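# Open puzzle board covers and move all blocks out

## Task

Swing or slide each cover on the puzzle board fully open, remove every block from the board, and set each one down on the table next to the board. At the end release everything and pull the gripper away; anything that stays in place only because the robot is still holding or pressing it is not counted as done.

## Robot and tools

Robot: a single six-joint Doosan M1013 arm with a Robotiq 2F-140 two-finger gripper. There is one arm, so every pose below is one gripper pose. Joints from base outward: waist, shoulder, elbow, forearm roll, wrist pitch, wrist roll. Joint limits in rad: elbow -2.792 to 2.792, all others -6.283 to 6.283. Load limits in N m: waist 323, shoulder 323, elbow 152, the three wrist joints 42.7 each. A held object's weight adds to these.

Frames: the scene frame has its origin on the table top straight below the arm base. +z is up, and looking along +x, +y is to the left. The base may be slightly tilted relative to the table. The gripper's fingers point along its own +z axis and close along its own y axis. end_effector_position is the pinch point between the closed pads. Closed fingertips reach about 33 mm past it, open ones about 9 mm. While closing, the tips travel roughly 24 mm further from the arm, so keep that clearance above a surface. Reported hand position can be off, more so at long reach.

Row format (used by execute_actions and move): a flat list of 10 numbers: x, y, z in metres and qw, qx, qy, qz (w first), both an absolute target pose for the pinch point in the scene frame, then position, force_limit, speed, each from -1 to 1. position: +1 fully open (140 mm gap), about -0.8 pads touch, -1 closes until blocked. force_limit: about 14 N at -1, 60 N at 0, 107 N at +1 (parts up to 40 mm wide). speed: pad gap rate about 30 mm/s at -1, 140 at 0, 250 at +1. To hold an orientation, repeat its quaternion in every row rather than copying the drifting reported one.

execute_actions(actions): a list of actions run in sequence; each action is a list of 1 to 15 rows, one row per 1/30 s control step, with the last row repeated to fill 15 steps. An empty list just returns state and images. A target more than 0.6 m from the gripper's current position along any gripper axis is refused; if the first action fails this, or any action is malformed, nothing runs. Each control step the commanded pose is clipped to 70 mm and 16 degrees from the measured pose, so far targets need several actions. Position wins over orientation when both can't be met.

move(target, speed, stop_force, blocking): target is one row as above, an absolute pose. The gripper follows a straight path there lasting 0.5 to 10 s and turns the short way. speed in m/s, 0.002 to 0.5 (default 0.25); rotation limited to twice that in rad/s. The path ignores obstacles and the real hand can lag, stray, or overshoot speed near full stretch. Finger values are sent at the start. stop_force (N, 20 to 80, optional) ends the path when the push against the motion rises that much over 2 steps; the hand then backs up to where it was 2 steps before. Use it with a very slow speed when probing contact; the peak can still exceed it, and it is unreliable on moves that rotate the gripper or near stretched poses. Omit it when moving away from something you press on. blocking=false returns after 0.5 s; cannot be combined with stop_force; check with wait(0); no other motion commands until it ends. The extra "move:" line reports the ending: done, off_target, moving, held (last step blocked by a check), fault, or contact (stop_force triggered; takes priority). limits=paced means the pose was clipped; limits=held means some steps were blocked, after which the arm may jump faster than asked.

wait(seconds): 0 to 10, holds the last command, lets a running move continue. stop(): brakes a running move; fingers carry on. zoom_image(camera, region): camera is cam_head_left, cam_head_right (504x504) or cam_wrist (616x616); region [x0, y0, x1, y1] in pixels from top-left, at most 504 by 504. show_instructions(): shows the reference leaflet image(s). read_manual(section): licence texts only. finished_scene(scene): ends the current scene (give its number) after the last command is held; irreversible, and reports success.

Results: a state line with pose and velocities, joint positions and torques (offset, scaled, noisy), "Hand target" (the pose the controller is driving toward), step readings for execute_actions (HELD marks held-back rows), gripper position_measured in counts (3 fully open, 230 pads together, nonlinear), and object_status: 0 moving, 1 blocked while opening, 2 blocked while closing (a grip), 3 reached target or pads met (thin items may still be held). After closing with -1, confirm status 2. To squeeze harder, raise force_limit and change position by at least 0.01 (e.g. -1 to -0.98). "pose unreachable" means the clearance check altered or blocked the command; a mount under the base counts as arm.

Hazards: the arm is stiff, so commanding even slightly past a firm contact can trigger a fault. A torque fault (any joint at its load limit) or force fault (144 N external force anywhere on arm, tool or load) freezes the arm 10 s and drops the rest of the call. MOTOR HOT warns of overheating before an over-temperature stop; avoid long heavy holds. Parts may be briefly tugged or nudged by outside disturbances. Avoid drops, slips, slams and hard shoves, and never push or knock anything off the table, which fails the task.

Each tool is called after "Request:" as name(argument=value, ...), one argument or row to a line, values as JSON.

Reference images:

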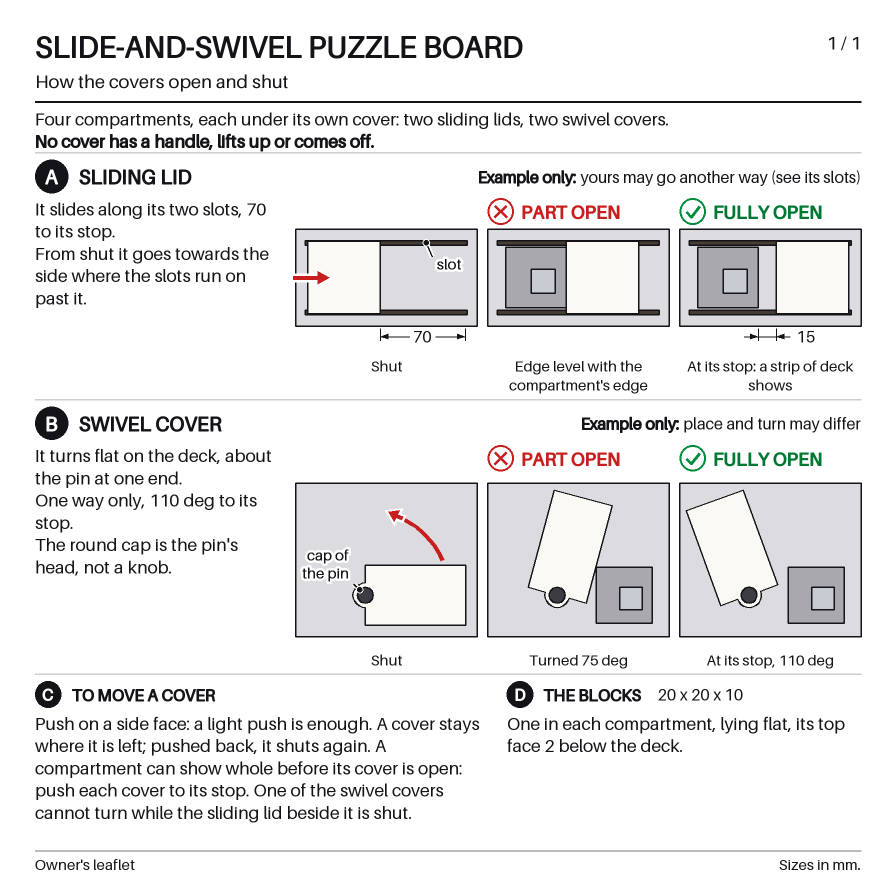

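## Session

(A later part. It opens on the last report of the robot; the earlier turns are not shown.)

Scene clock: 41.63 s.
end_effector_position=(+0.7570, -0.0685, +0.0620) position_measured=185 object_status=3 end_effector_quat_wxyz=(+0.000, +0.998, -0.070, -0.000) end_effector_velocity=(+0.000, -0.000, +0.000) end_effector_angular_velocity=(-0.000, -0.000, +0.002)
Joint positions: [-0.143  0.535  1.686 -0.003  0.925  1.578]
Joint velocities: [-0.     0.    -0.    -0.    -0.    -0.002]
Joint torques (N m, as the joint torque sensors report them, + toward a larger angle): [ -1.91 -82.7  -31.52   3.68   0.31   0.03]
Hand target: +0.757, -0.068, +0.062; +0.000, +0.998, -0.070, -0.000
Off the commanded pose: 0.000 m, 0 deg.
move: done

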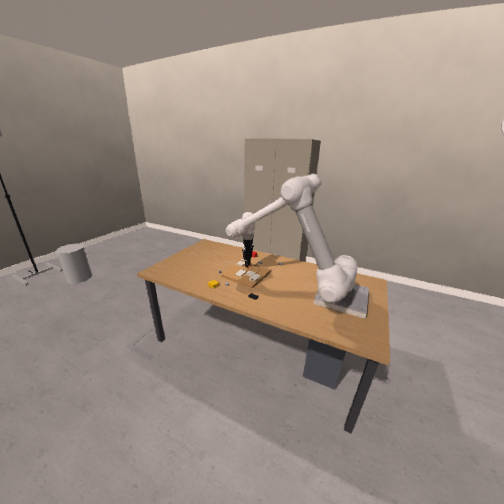

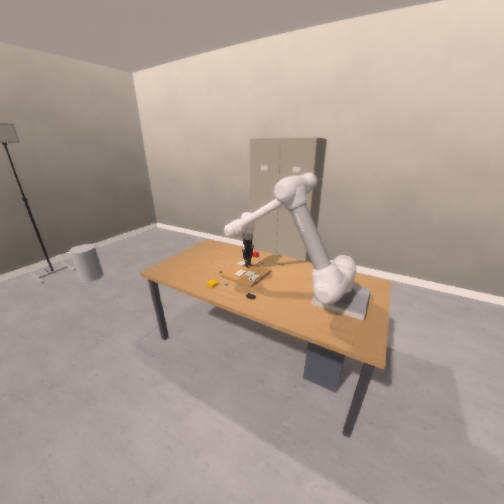

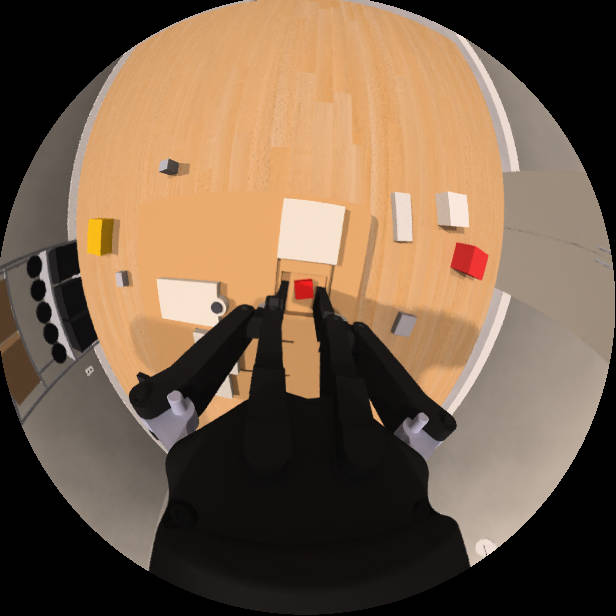

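Request:
move(
  target=[0.761,-0.071,0.06,0,0.9976,-0.0698,0,-0.46,0,0],
)

Request:
move(
  target=[0.761,-0.071,0.047,0,0.9976,-0.0698,0,-0.46,0,0],
  speed=0.006,
  stop_force=20,
)

Request:
move(
  target=[0.761,-0.071,0.047,0,0.9976,-0.0698,0,-1,0,-0.5],
  speed=0.003,
  stop_force=20,
)

Request:
move(
  target=[0.761,-0.071,0.085,0,0.9976,-0.0698,0,-1,0,0],
  speed=0.1,
)

Request:
move(
  target=[0.51,-0.05,0.085,0,0.9976,-0.0698,0,-1,0,0],
)

Request:
move(
  target=[0.51,-0.05,0.04,0,0.9976,-0.0698,0,-1,0,0],
  speed=0.08,
)

Request:
move(
  target=[0.51,-0.05,0.028,0,0.9976,-0.0698,0,-1,0,0],
  speed=0.003,
  stop_force=20,
)

Scene clock: 42.73 s.
end_effector_position=(+0.7610, -0.0710, +0.0600) position_measured=187 object_status=3 end_effector_quat_wxyz=(-0.000, +0.998, -0.070, +0.000) end_effector_velocity=(-0.000, -0.000, -0.000) end_effector_angular_velocity=(-0.000, -0.000, +0.002)
Joint positions: [-0.145  0.542  1.678 -0.003  0.925  1.575]
Joint velocities: [ 0.     0.     0.001 -0.    -0.001 -0.002]
Joint torques (N m, as the joint torque sensors report them, + toward a larger angle): [ -1.48 -83.95 -31.26   3.63   0.18   0.33]
Hand target: +0.761, -0.071, +0.060; -0.000, +0.998, -0.070, +0.000
Off the commanded pose: 0.000 m, 0 deg.
move: done

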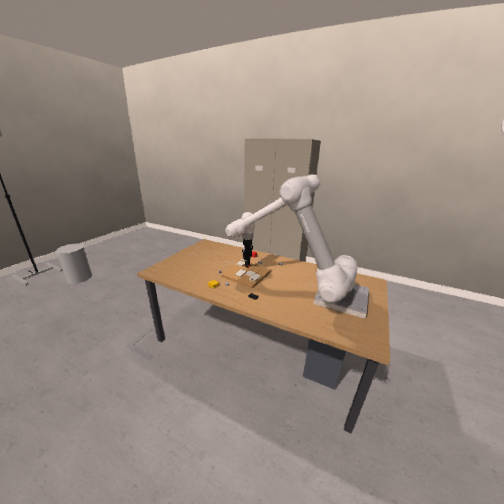

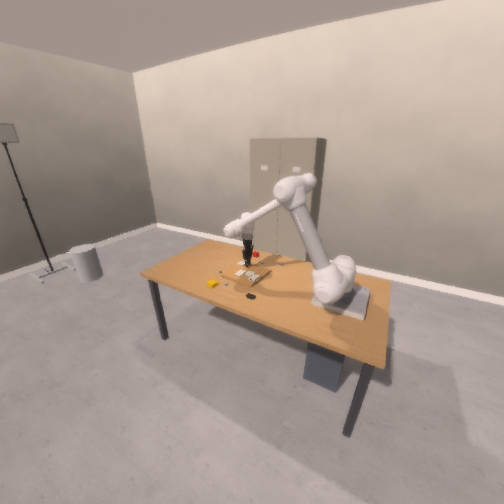

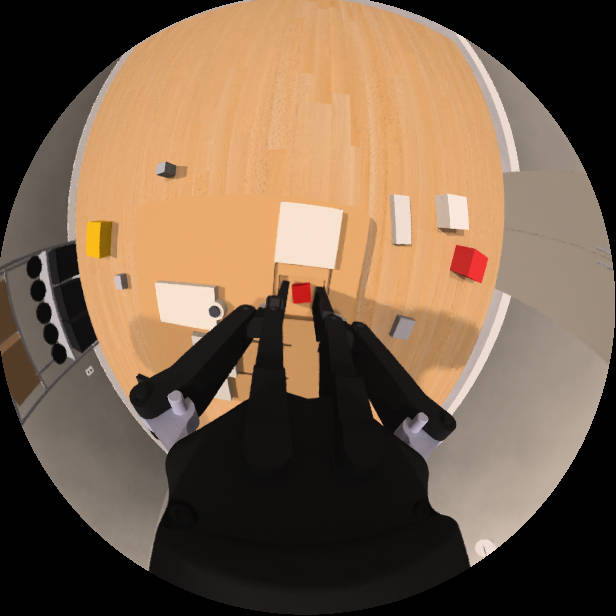

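Scene clock: 45.13 s.
end_effector_position=(+0.7610, -0.0710, +0.0470) position_measured=187 object_status=3 end_effector_quat_wxyz=(+0.000, +0.998, -0.070, -0.000) end_effector_velocity=(+0.001, -0.000, +0.001) end_effector_angular_velocity=(-0.000, -0.001, +0.001)
Joint positions: [-0.145  0.555  1.685 -0.003  0.905  1.575]
Joint velocities: [-0.    -0.    -0.001  0.    -0.    -0.001]
Joint torques (N m, as the joint torque sensors report them, + toward a larger angle): [ -3.09 -83.87 -30.79   3.15   0.37  -0.19]
Hand target: +0.761, -0.071, +0.047; +0.000, +0.998, -0.070, -0.000
Off the commanded pose: 0.000 m, 0 deg.
move: done

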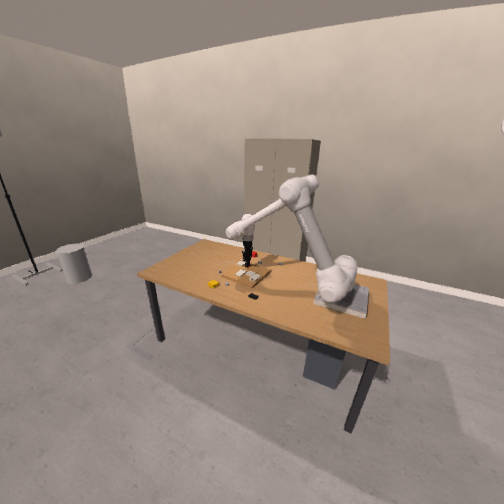

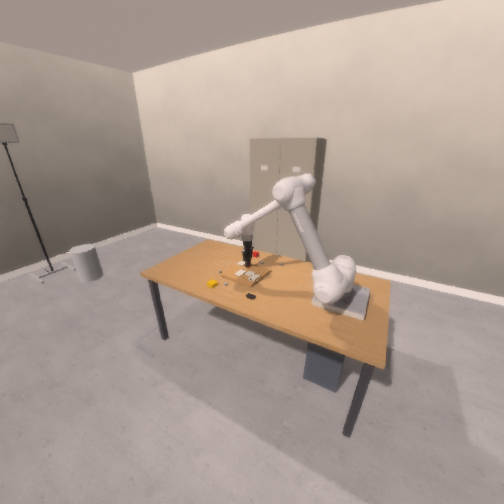

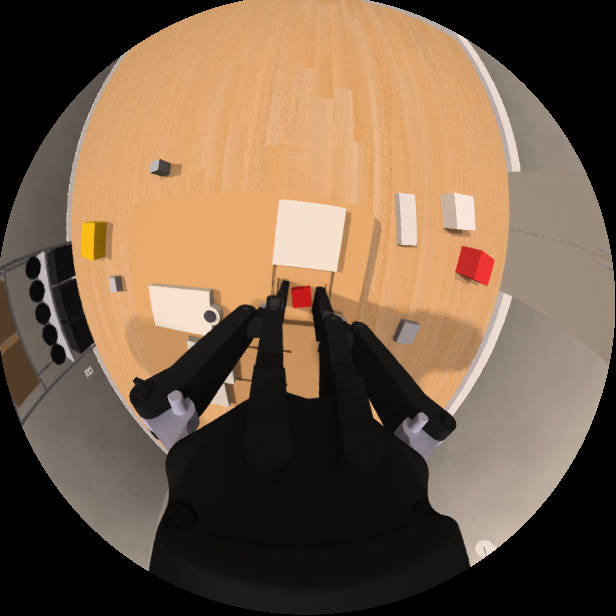

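Scene clock: 45.83 s.
end_effector_position=(+0.7610, -0.0710, +0.0470) position_measured=206 object_status=2 end_effector_quat_wxyz=(+0.000, +0.998, -0.070, -0.000) end_effector_velocity=(-0.001, +0.001, -0.000) end_effector_angular_velocity=(+0.000, +0.001, +0.000)
Joint positions: [-0.145  0.555  1.685 -0.003  0.905  1.576]
Joint velocities: [ 0.001 -0.     0.001 -0.    -0.     0.001]
Joint torques (N m, as the joint torque sensors report them, + toward a larger angle): [ -1.31 -75.86 -24.72   3.51  -0.42   0.41]
Hand target: +0.761, -0.071, +0.047; +0.000, +0.998, -0.070, +0.000
Off the commanded pose: 0.000 m, 0 deg.
move: done

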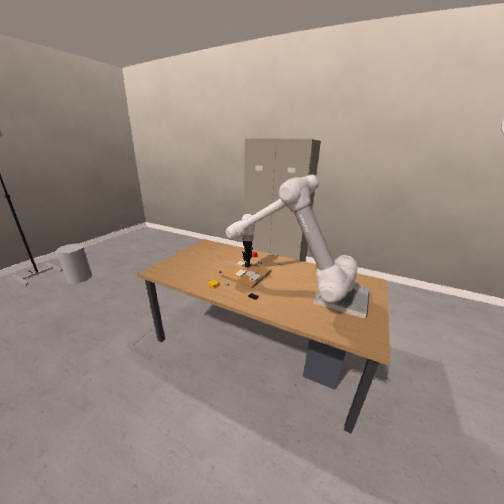

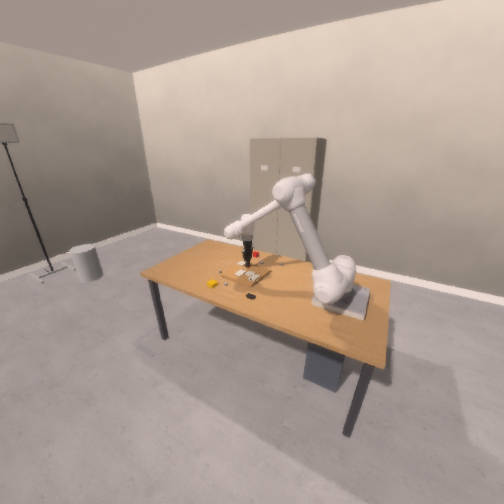

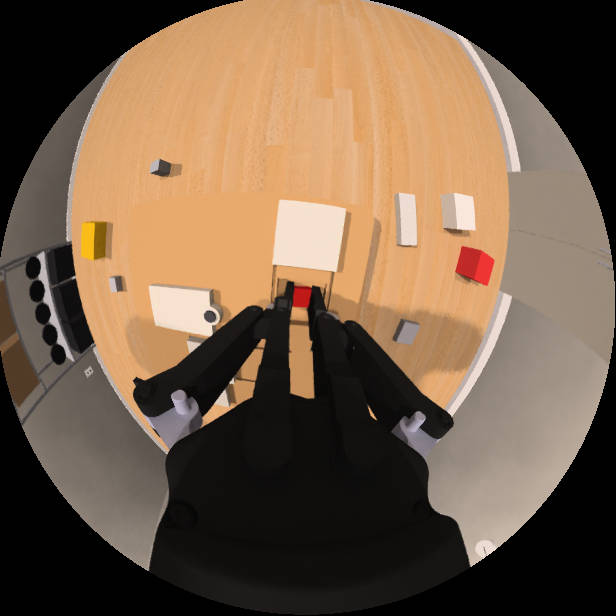

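Scene clock: 46.57 s.
end_effector_position=(+0.7610, -0.0711, +0.0850) position_measured=206 object_status=2 end_effector_quat_wxyz=(-0.000, +0.998, -0.070, +0.000) end_effector_velocity=(+0.001, +0.000, +0.001) end_effector_angular_velocity=(+0.000, -0.002, +0.002)
Joint positions: [-0.145  0.518  1.663 -0.003  0.964  1.575]
Joint velocities: [ 0.     0.    -0.001  0.001 -0.    -0.002]
Joint torques (N m, as the joint torque sensors report them, + toward a larger angle): [ -1.05 -86.36 -32.43   3.42   0.1    0.12]
Hand target: +0.761, -0.071, +0.085; -0.000, +0.998, -0.070, +0.000
Off the commanded pose: 0.000 m, 0 deg.
move: done

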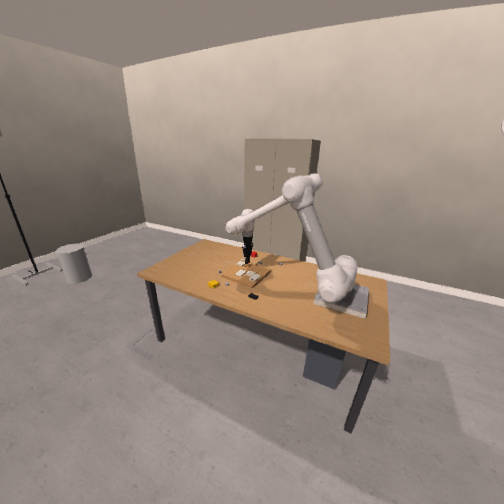

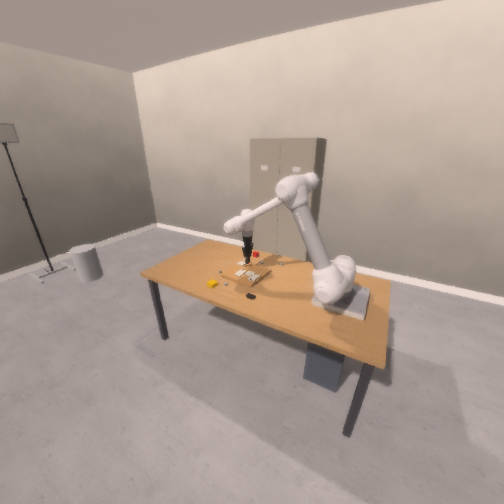

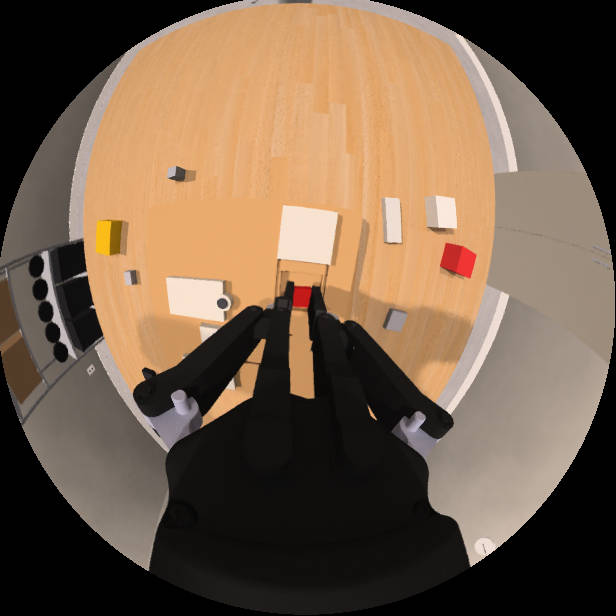

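Scene clock: 47.93 s.
end_effector_position=(+0.5100, -0.0503, +0.0852) position_measured=206 object_status=2 end_effector_quat_wxyz=(+0.000, +0.998, -0.070, -0.000) end_effector_velocity=(+0.000, +0.000, +0.000) end_effector_angular_velocity=(-0.000, -0.001, +0.001)
Joint positions: [-0.172  0.183  2.161 -0.004  0.802  1.55 ]
Joint velocities: [ 0.001 -0.001  0.    -0.     0.     0.001]
Joint torques (N m, as the joint torque sensors report them, + toward a larger angle): [ -0.42 -44.68 -26.94   3.22   0.4   -0.11]
Hand target: +0.510, -0.050, +0.085; +0.000, +0.998, -0.070, +0.000
Off the commanded pose: 0.000 m, 0 deg.
move: done

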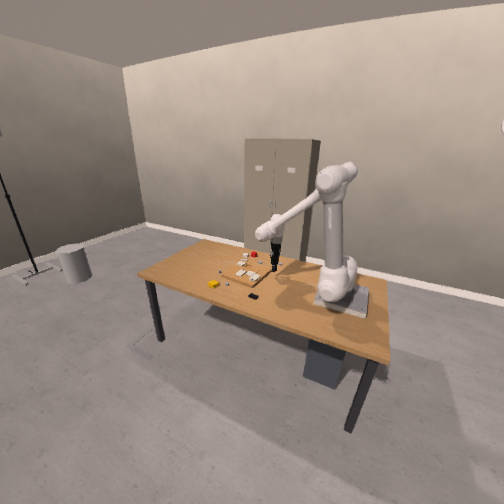

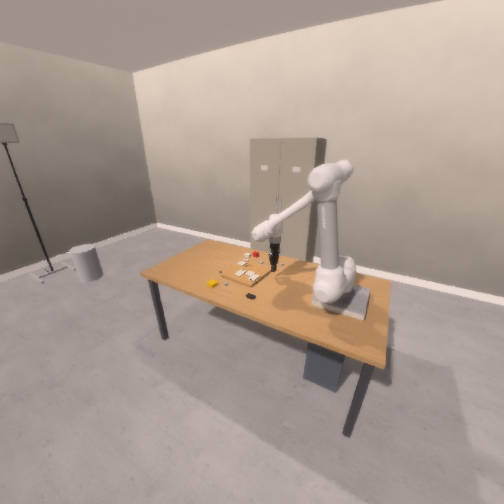

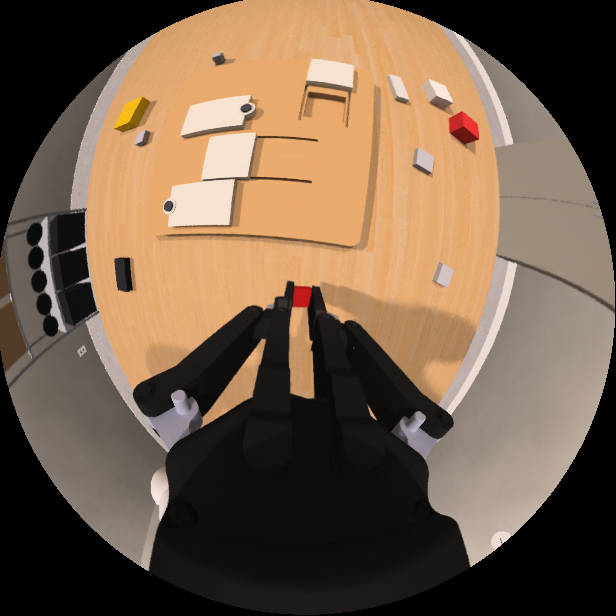

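Scene clock: 48.77 s.
end_effector_position=(+0.5100, -0.0501, +0.0400) position_measured=206 object_status=2 end_effector_quat_wxyz=(+0.000, +0.998, -0.070, +0.000) end_effector_velocity=(+0.001, +0.001, +0.000) end_effector_angular_velocity=(-0.000, -0.001, +0.001)
Joint positions: [-0.172  0.247  2.193 -0.004  0.706  1.55 ]
Joint velocities: [ 0.001  0.    -0.001  0.     0.     0.001]
Joint torques (N m, as the joint torque sensors report them, + toward a larger angle): [ -2.57 -50.53 -25.42   2.94   0.02   0.42]
Hand target: +0.510, -0.050, +0.040; +0.000, +0.998, -0.070, -0.000
Off the commanded pose: 0.000 m, 0 deg.
move: done

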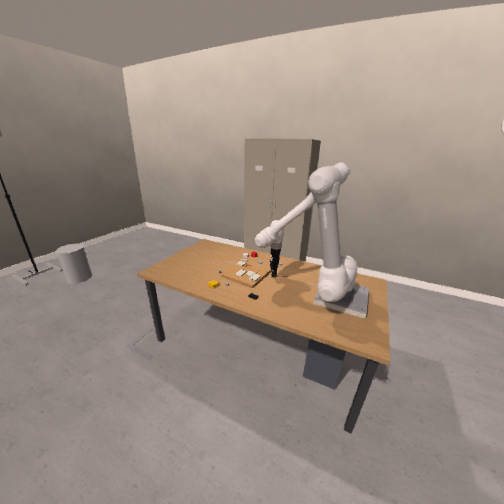

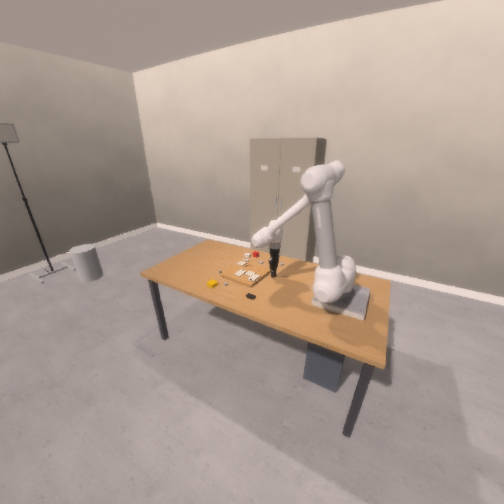

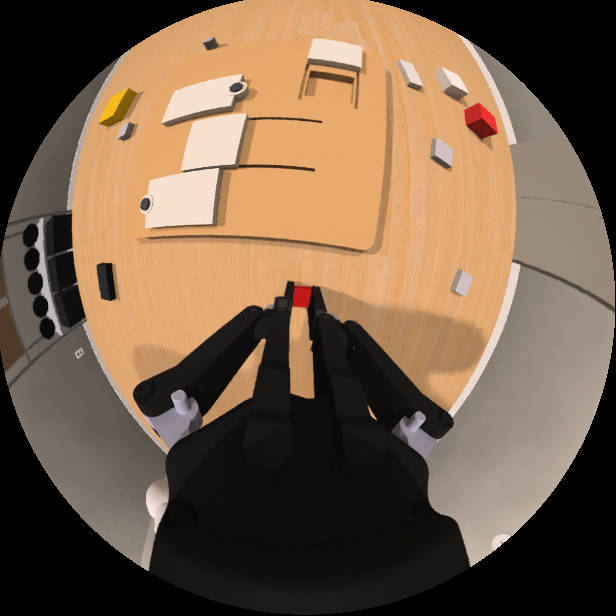

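Scene clock: 50.87 s.
end_effector_position=(+0.5099, -0.0500, +0.0346) position_measured=206 object_status=2 end_effector_quat_wxyz=(+0.000, +0.998, -0.070, -0.000) end_effector_velocity=(-0.000, +0.001, +0.000) end_effector_angular_velocity=(-0.000, +0.000, +0.002)
Joint positions: [-0.172  0.256  2.196 -0.004  0.694  1.55 ]
Joint velocities: [ 0.001 -0.001 -0.    -0.     0.001 -0.   ]
Joint torques (N m, as the joint torque sensors report them, + toward a larger angle): [ -1.63 -37.39 -17.52   2.79  -0.87  -0.19]
Hand target: +0.510, -0.050, +0.035; +0.000, +0.998, -0.070, +0.000
Off the commanded pose: 0.007 m, 0 deg.
move: contact

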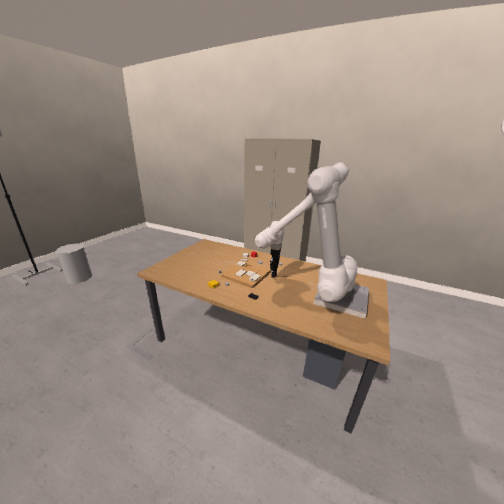

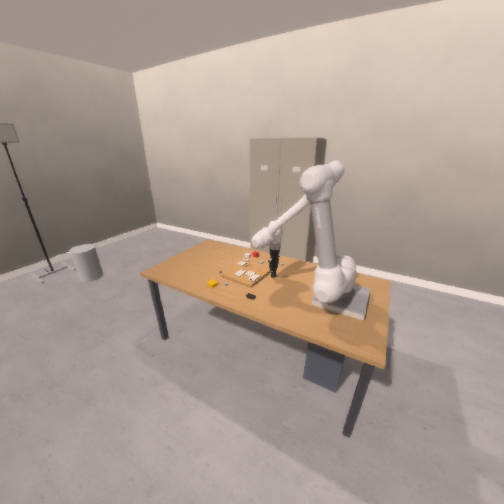

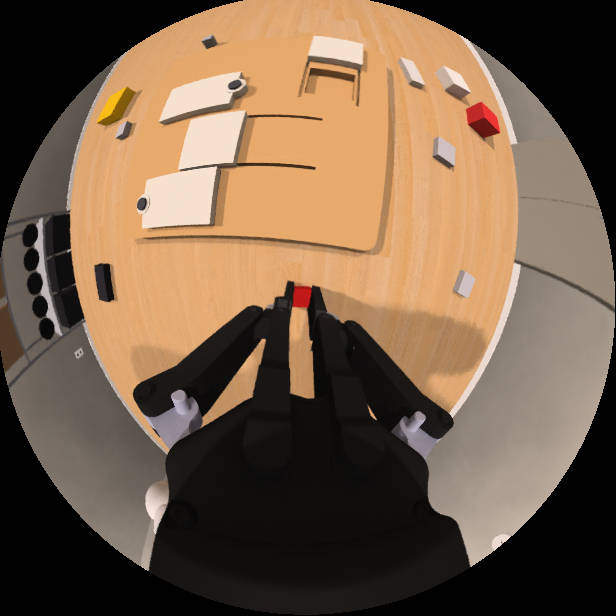

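Request:
execute_actions(
  actions=[
    [[0.51,-0.05,0.035,0,0.9976,-0.0698,0,-0.4,0,0]],
    [[0.51,-0.05,0.085,0,0.9976,-0.0698,0,-0.4,0,0]],
  ],
)

Request:
move(
  target=[0.681,0.102,0.08,0,0.9976,-0.0698,0,-1,0,0],
)

Request:
move(
  target=[0.681,0.102,0.0605,0,0.9976,-0.0698,0,-1,0,0],
  speed=0.01,
  stop_force=20,
)

Request:
move(
  target=[0.669,0.017,0.0605,0,0.9976,-0.0698,0,-1,0,0],
  speed=0.03,
  stop_force=20,
)

Request:
move(
  target=[0.681,0.102,0.0605,0,0.9976,-0.0698,0,-1,0,0],
  speed=0.1,
)

Scene clock: 52.10 s.
end_effector_position=(+0.5100, -0.0499, +0.0850) position_measured=179 object_status=3 end_effector_quat_wxyz=(-0.000, +0.998, -0.070, -0.000) end_effector_velocity=(-0.001, +0.001, -0.001) end_effector_angular_velocity=(+0.000, +0.002, +0.001)
Joint positions: [-0.171  0.183  2.161 -0.004  0.802  1.55 ]
Joint velocities: [ 0.001 -0.     0.001  0.     0.    -0.   ]
Joint torques (N m, as the joint torque sensors report them, + toward a larger angle): [ -0.95 -45.97 -27.78   3.3    0.32   0.32]
Hand target: +0.510, -0.050, +0.085; -0.000, +0.998, -0.070, +0.000
Off the commanded pose: 0.000 m, 0 deg.
Step readings (end_effector_position; steps 1 to 15: 1st action; 16 to 30: 2nd action):
0: (+0.5099, -0.0500, +0.0347)
1: (+0.5099, -0.0500, +0.0347)
2: (+0.5099, -0.0500, +0.0348)
4: (+0.5099, -0.0500, +0.0349)
8: (+0.5100, -0.0500, +0.0350)
15: (+0.5100, -0.0500, +0.0350)
16: (+0.5100, -0.0500, +0.0352)
17: (+0.5098, -0.0500, +0.0382)
19: (+0.5103, -0.0501, +0.0594)
23: (+0.5101, -0.0499, +0.0849)
30: end_effector_position above

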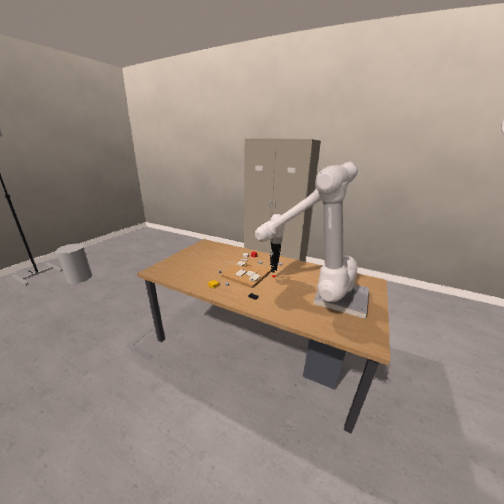

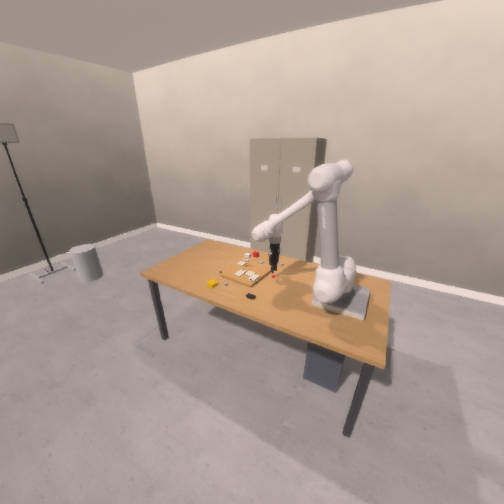

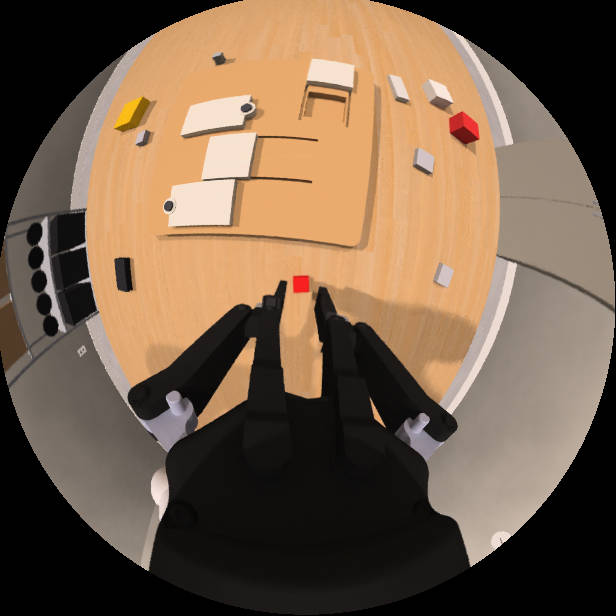

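Scene clock: 53.37 s.
end_effector_position=(+0.6808, +0.1022, +0.0798) position_measured=233 object_status=3 end_effector_quat_wxyz=(+0.000, +0.998, -0.070, -0.000) end_effector_velocity=(+0.001, -0.000, +0.000) end_effector_angular_velocity=(-0.001, -0.001, -0.000)
Joint positions: [ 0.092  0.424  1.828 -0.002  0.894  1.812]
Joint velocities: [ 0.     0.001 -0.001 -0.001 -0.     0.001]
Joint torques (N m, as the joint torque sensors report them, + toward a larger angle): [ -3.57 -73.12 -28.69   3.35  -0.06   0.46]
Hand target: +0.681, +0.102, +0.080; +0.000, +0.998, -0.070, -0.000
Off the commanded pose: 0.000 m, 0 deg.
move: done

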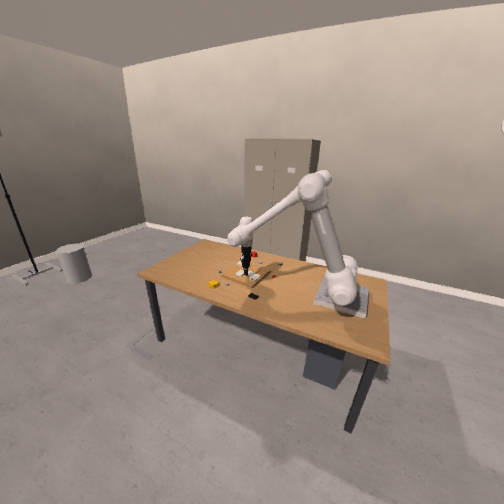

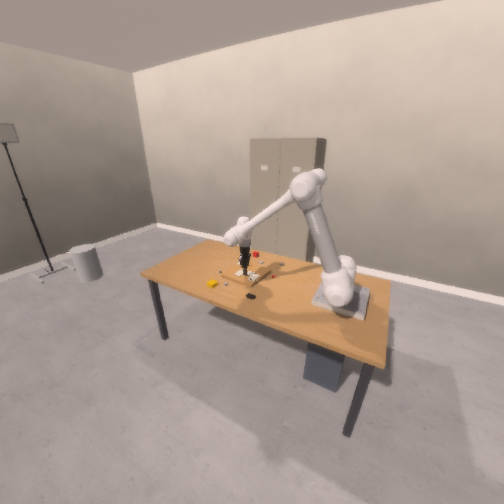

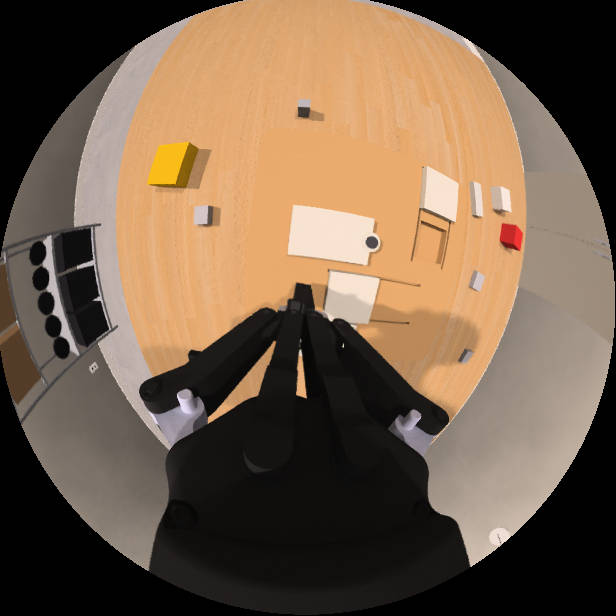

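Scene clock: 55.53 s.
end_effector_position=(+0.6810, +0.1020, +0.0605) position_measured=233 object_status=3 end_effector_quat_wxyz=(+0.000, +0.998, -0.070, -0.000) end_effector_velocity=(+0.001, -0.001, +0.000) end_effector_angular_velocity=(+0.000, -0.000, -0.003)
Joint positions: [ 0.091  0.445  1.84  -0.002  0.862  1.811]
Joint velocities: [-0.001 -0.    -0.001  0.     0.     0.001]
Joint torques (N m, as the joint torque sensors report them, + toward a larger angle): [ -2.77 -71.76 -29.33   3.5    0.36   0.08]
Hand target: +0.681, +0.102, +0.060; +0.000, +0.998, -0.070, +0.000
Off the commanded pose: 0.000 m, 0 deg.
move: done

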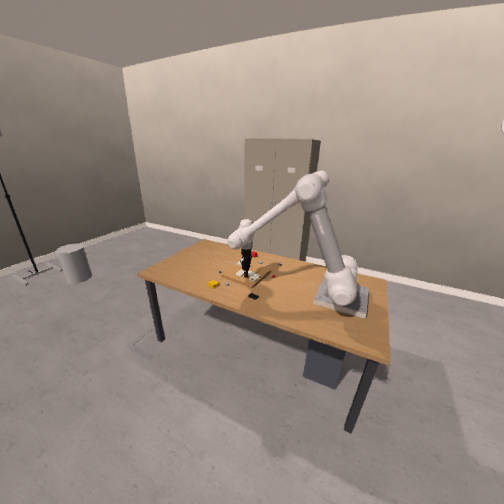

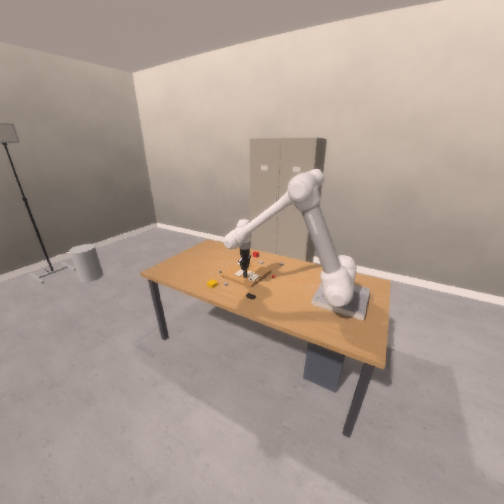

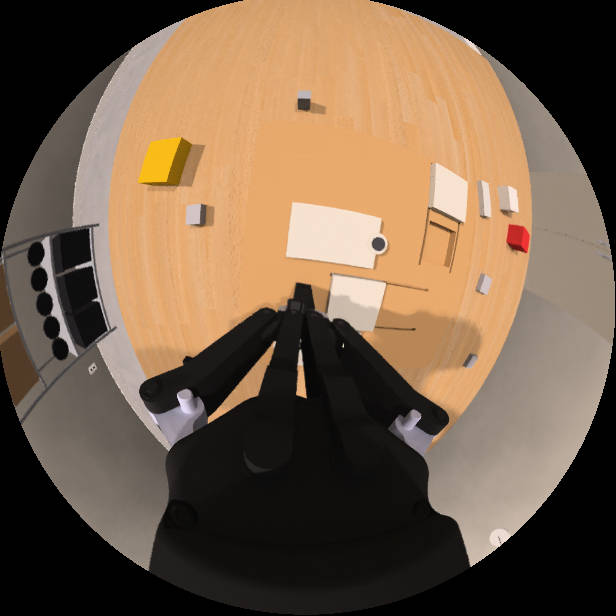

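Scene clock: 58.63 s.
end_effector_position=(+0.6691, +0.0170, +0.0605) position_measured=233 object_status=3 end_effector_quat_wxyz=(-0.000, +0.998, -0.070, +0.000) end_effector_velocity=(-0.000, +0.000, -0.000) end_effector_angular_velocity=(-0.000, +0.000, +0.003)
Joint positions: [-0.033  0.42   1.879 -0.003  0.847  1.687]
Joint velocities: [ 0.     0.     0.001 -0.001 -0.    -0.002]
Joint torques (N m, as the joint torque sensors report them, + toward a larger angle): [ -2.49 -69.17 -29.07   3.25   0.18   0.02]
Hand target: +0.669, +0.017, +0.061; -0.000, +0.998, -0.070, +0.000
Off the commanded pose: 0.000 m, 0 deg.
move: done

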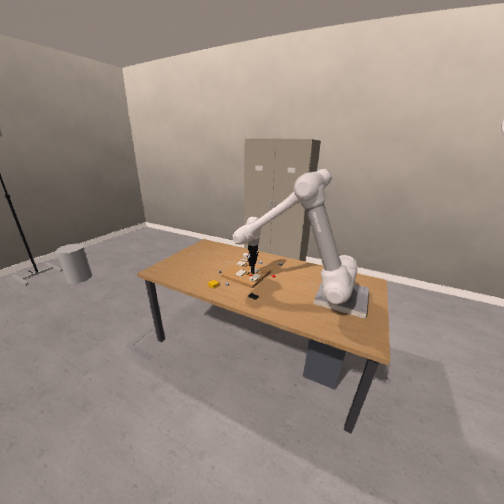

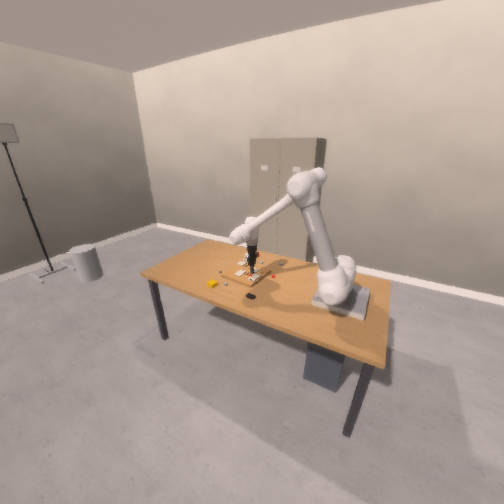

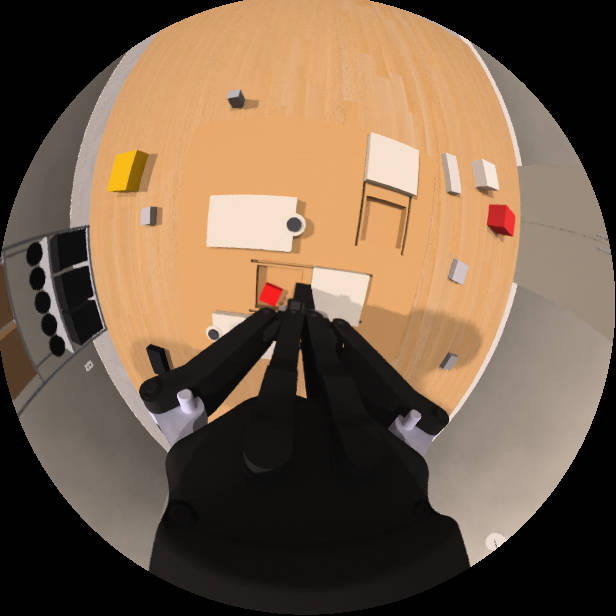

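Scene clock: 59.77 s.
end_effector_position=(+0.6809, +0.1021, +0.0605) position_measured=233 object_status=3 end_effector_quat_wxyz=(+0.000, +0.998, -0.070, -0.000) end_effector_velocity=(-0.000, +0.000, -0.000) end_effector_angular_velocity=(-0.000, +0.000, -0.000)
Joint positions: [ 0.091  0.445  1.84  -0.002  0.861  1.811]
Joint velocities: [ 0.001 -0.     0.    -0.     0.     0.001]
Joint torques (N m, as the joint torque sensors report them, + toward a larger angle): [ -1.4  -73.74 -29.56   3.41  -0.01   0.29]
Hand target: +0.681, +0.102, +0.060; +0.000, +0.998, -0.070, -0.000
Off the commanded pose: 0.000 m, 0 deg.
move: done

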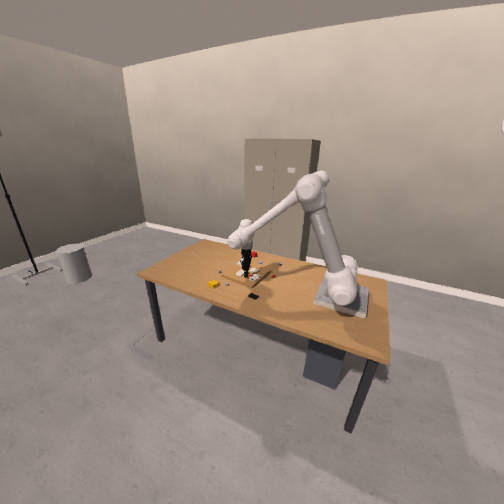

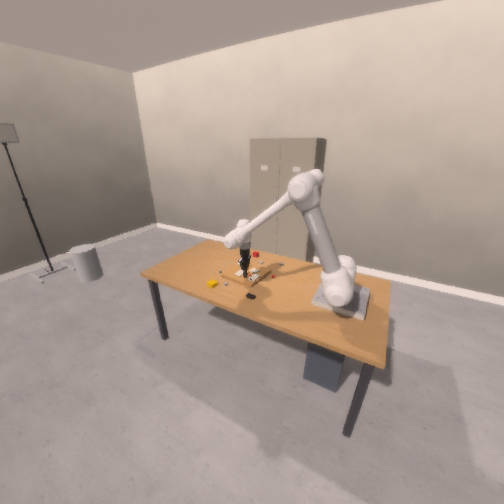

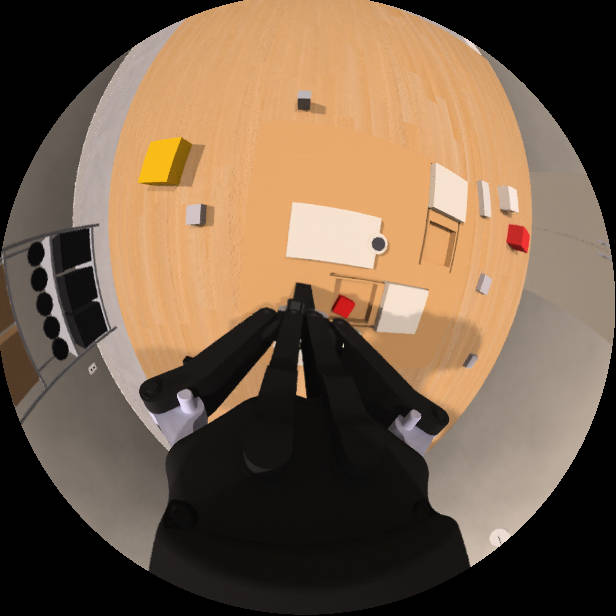

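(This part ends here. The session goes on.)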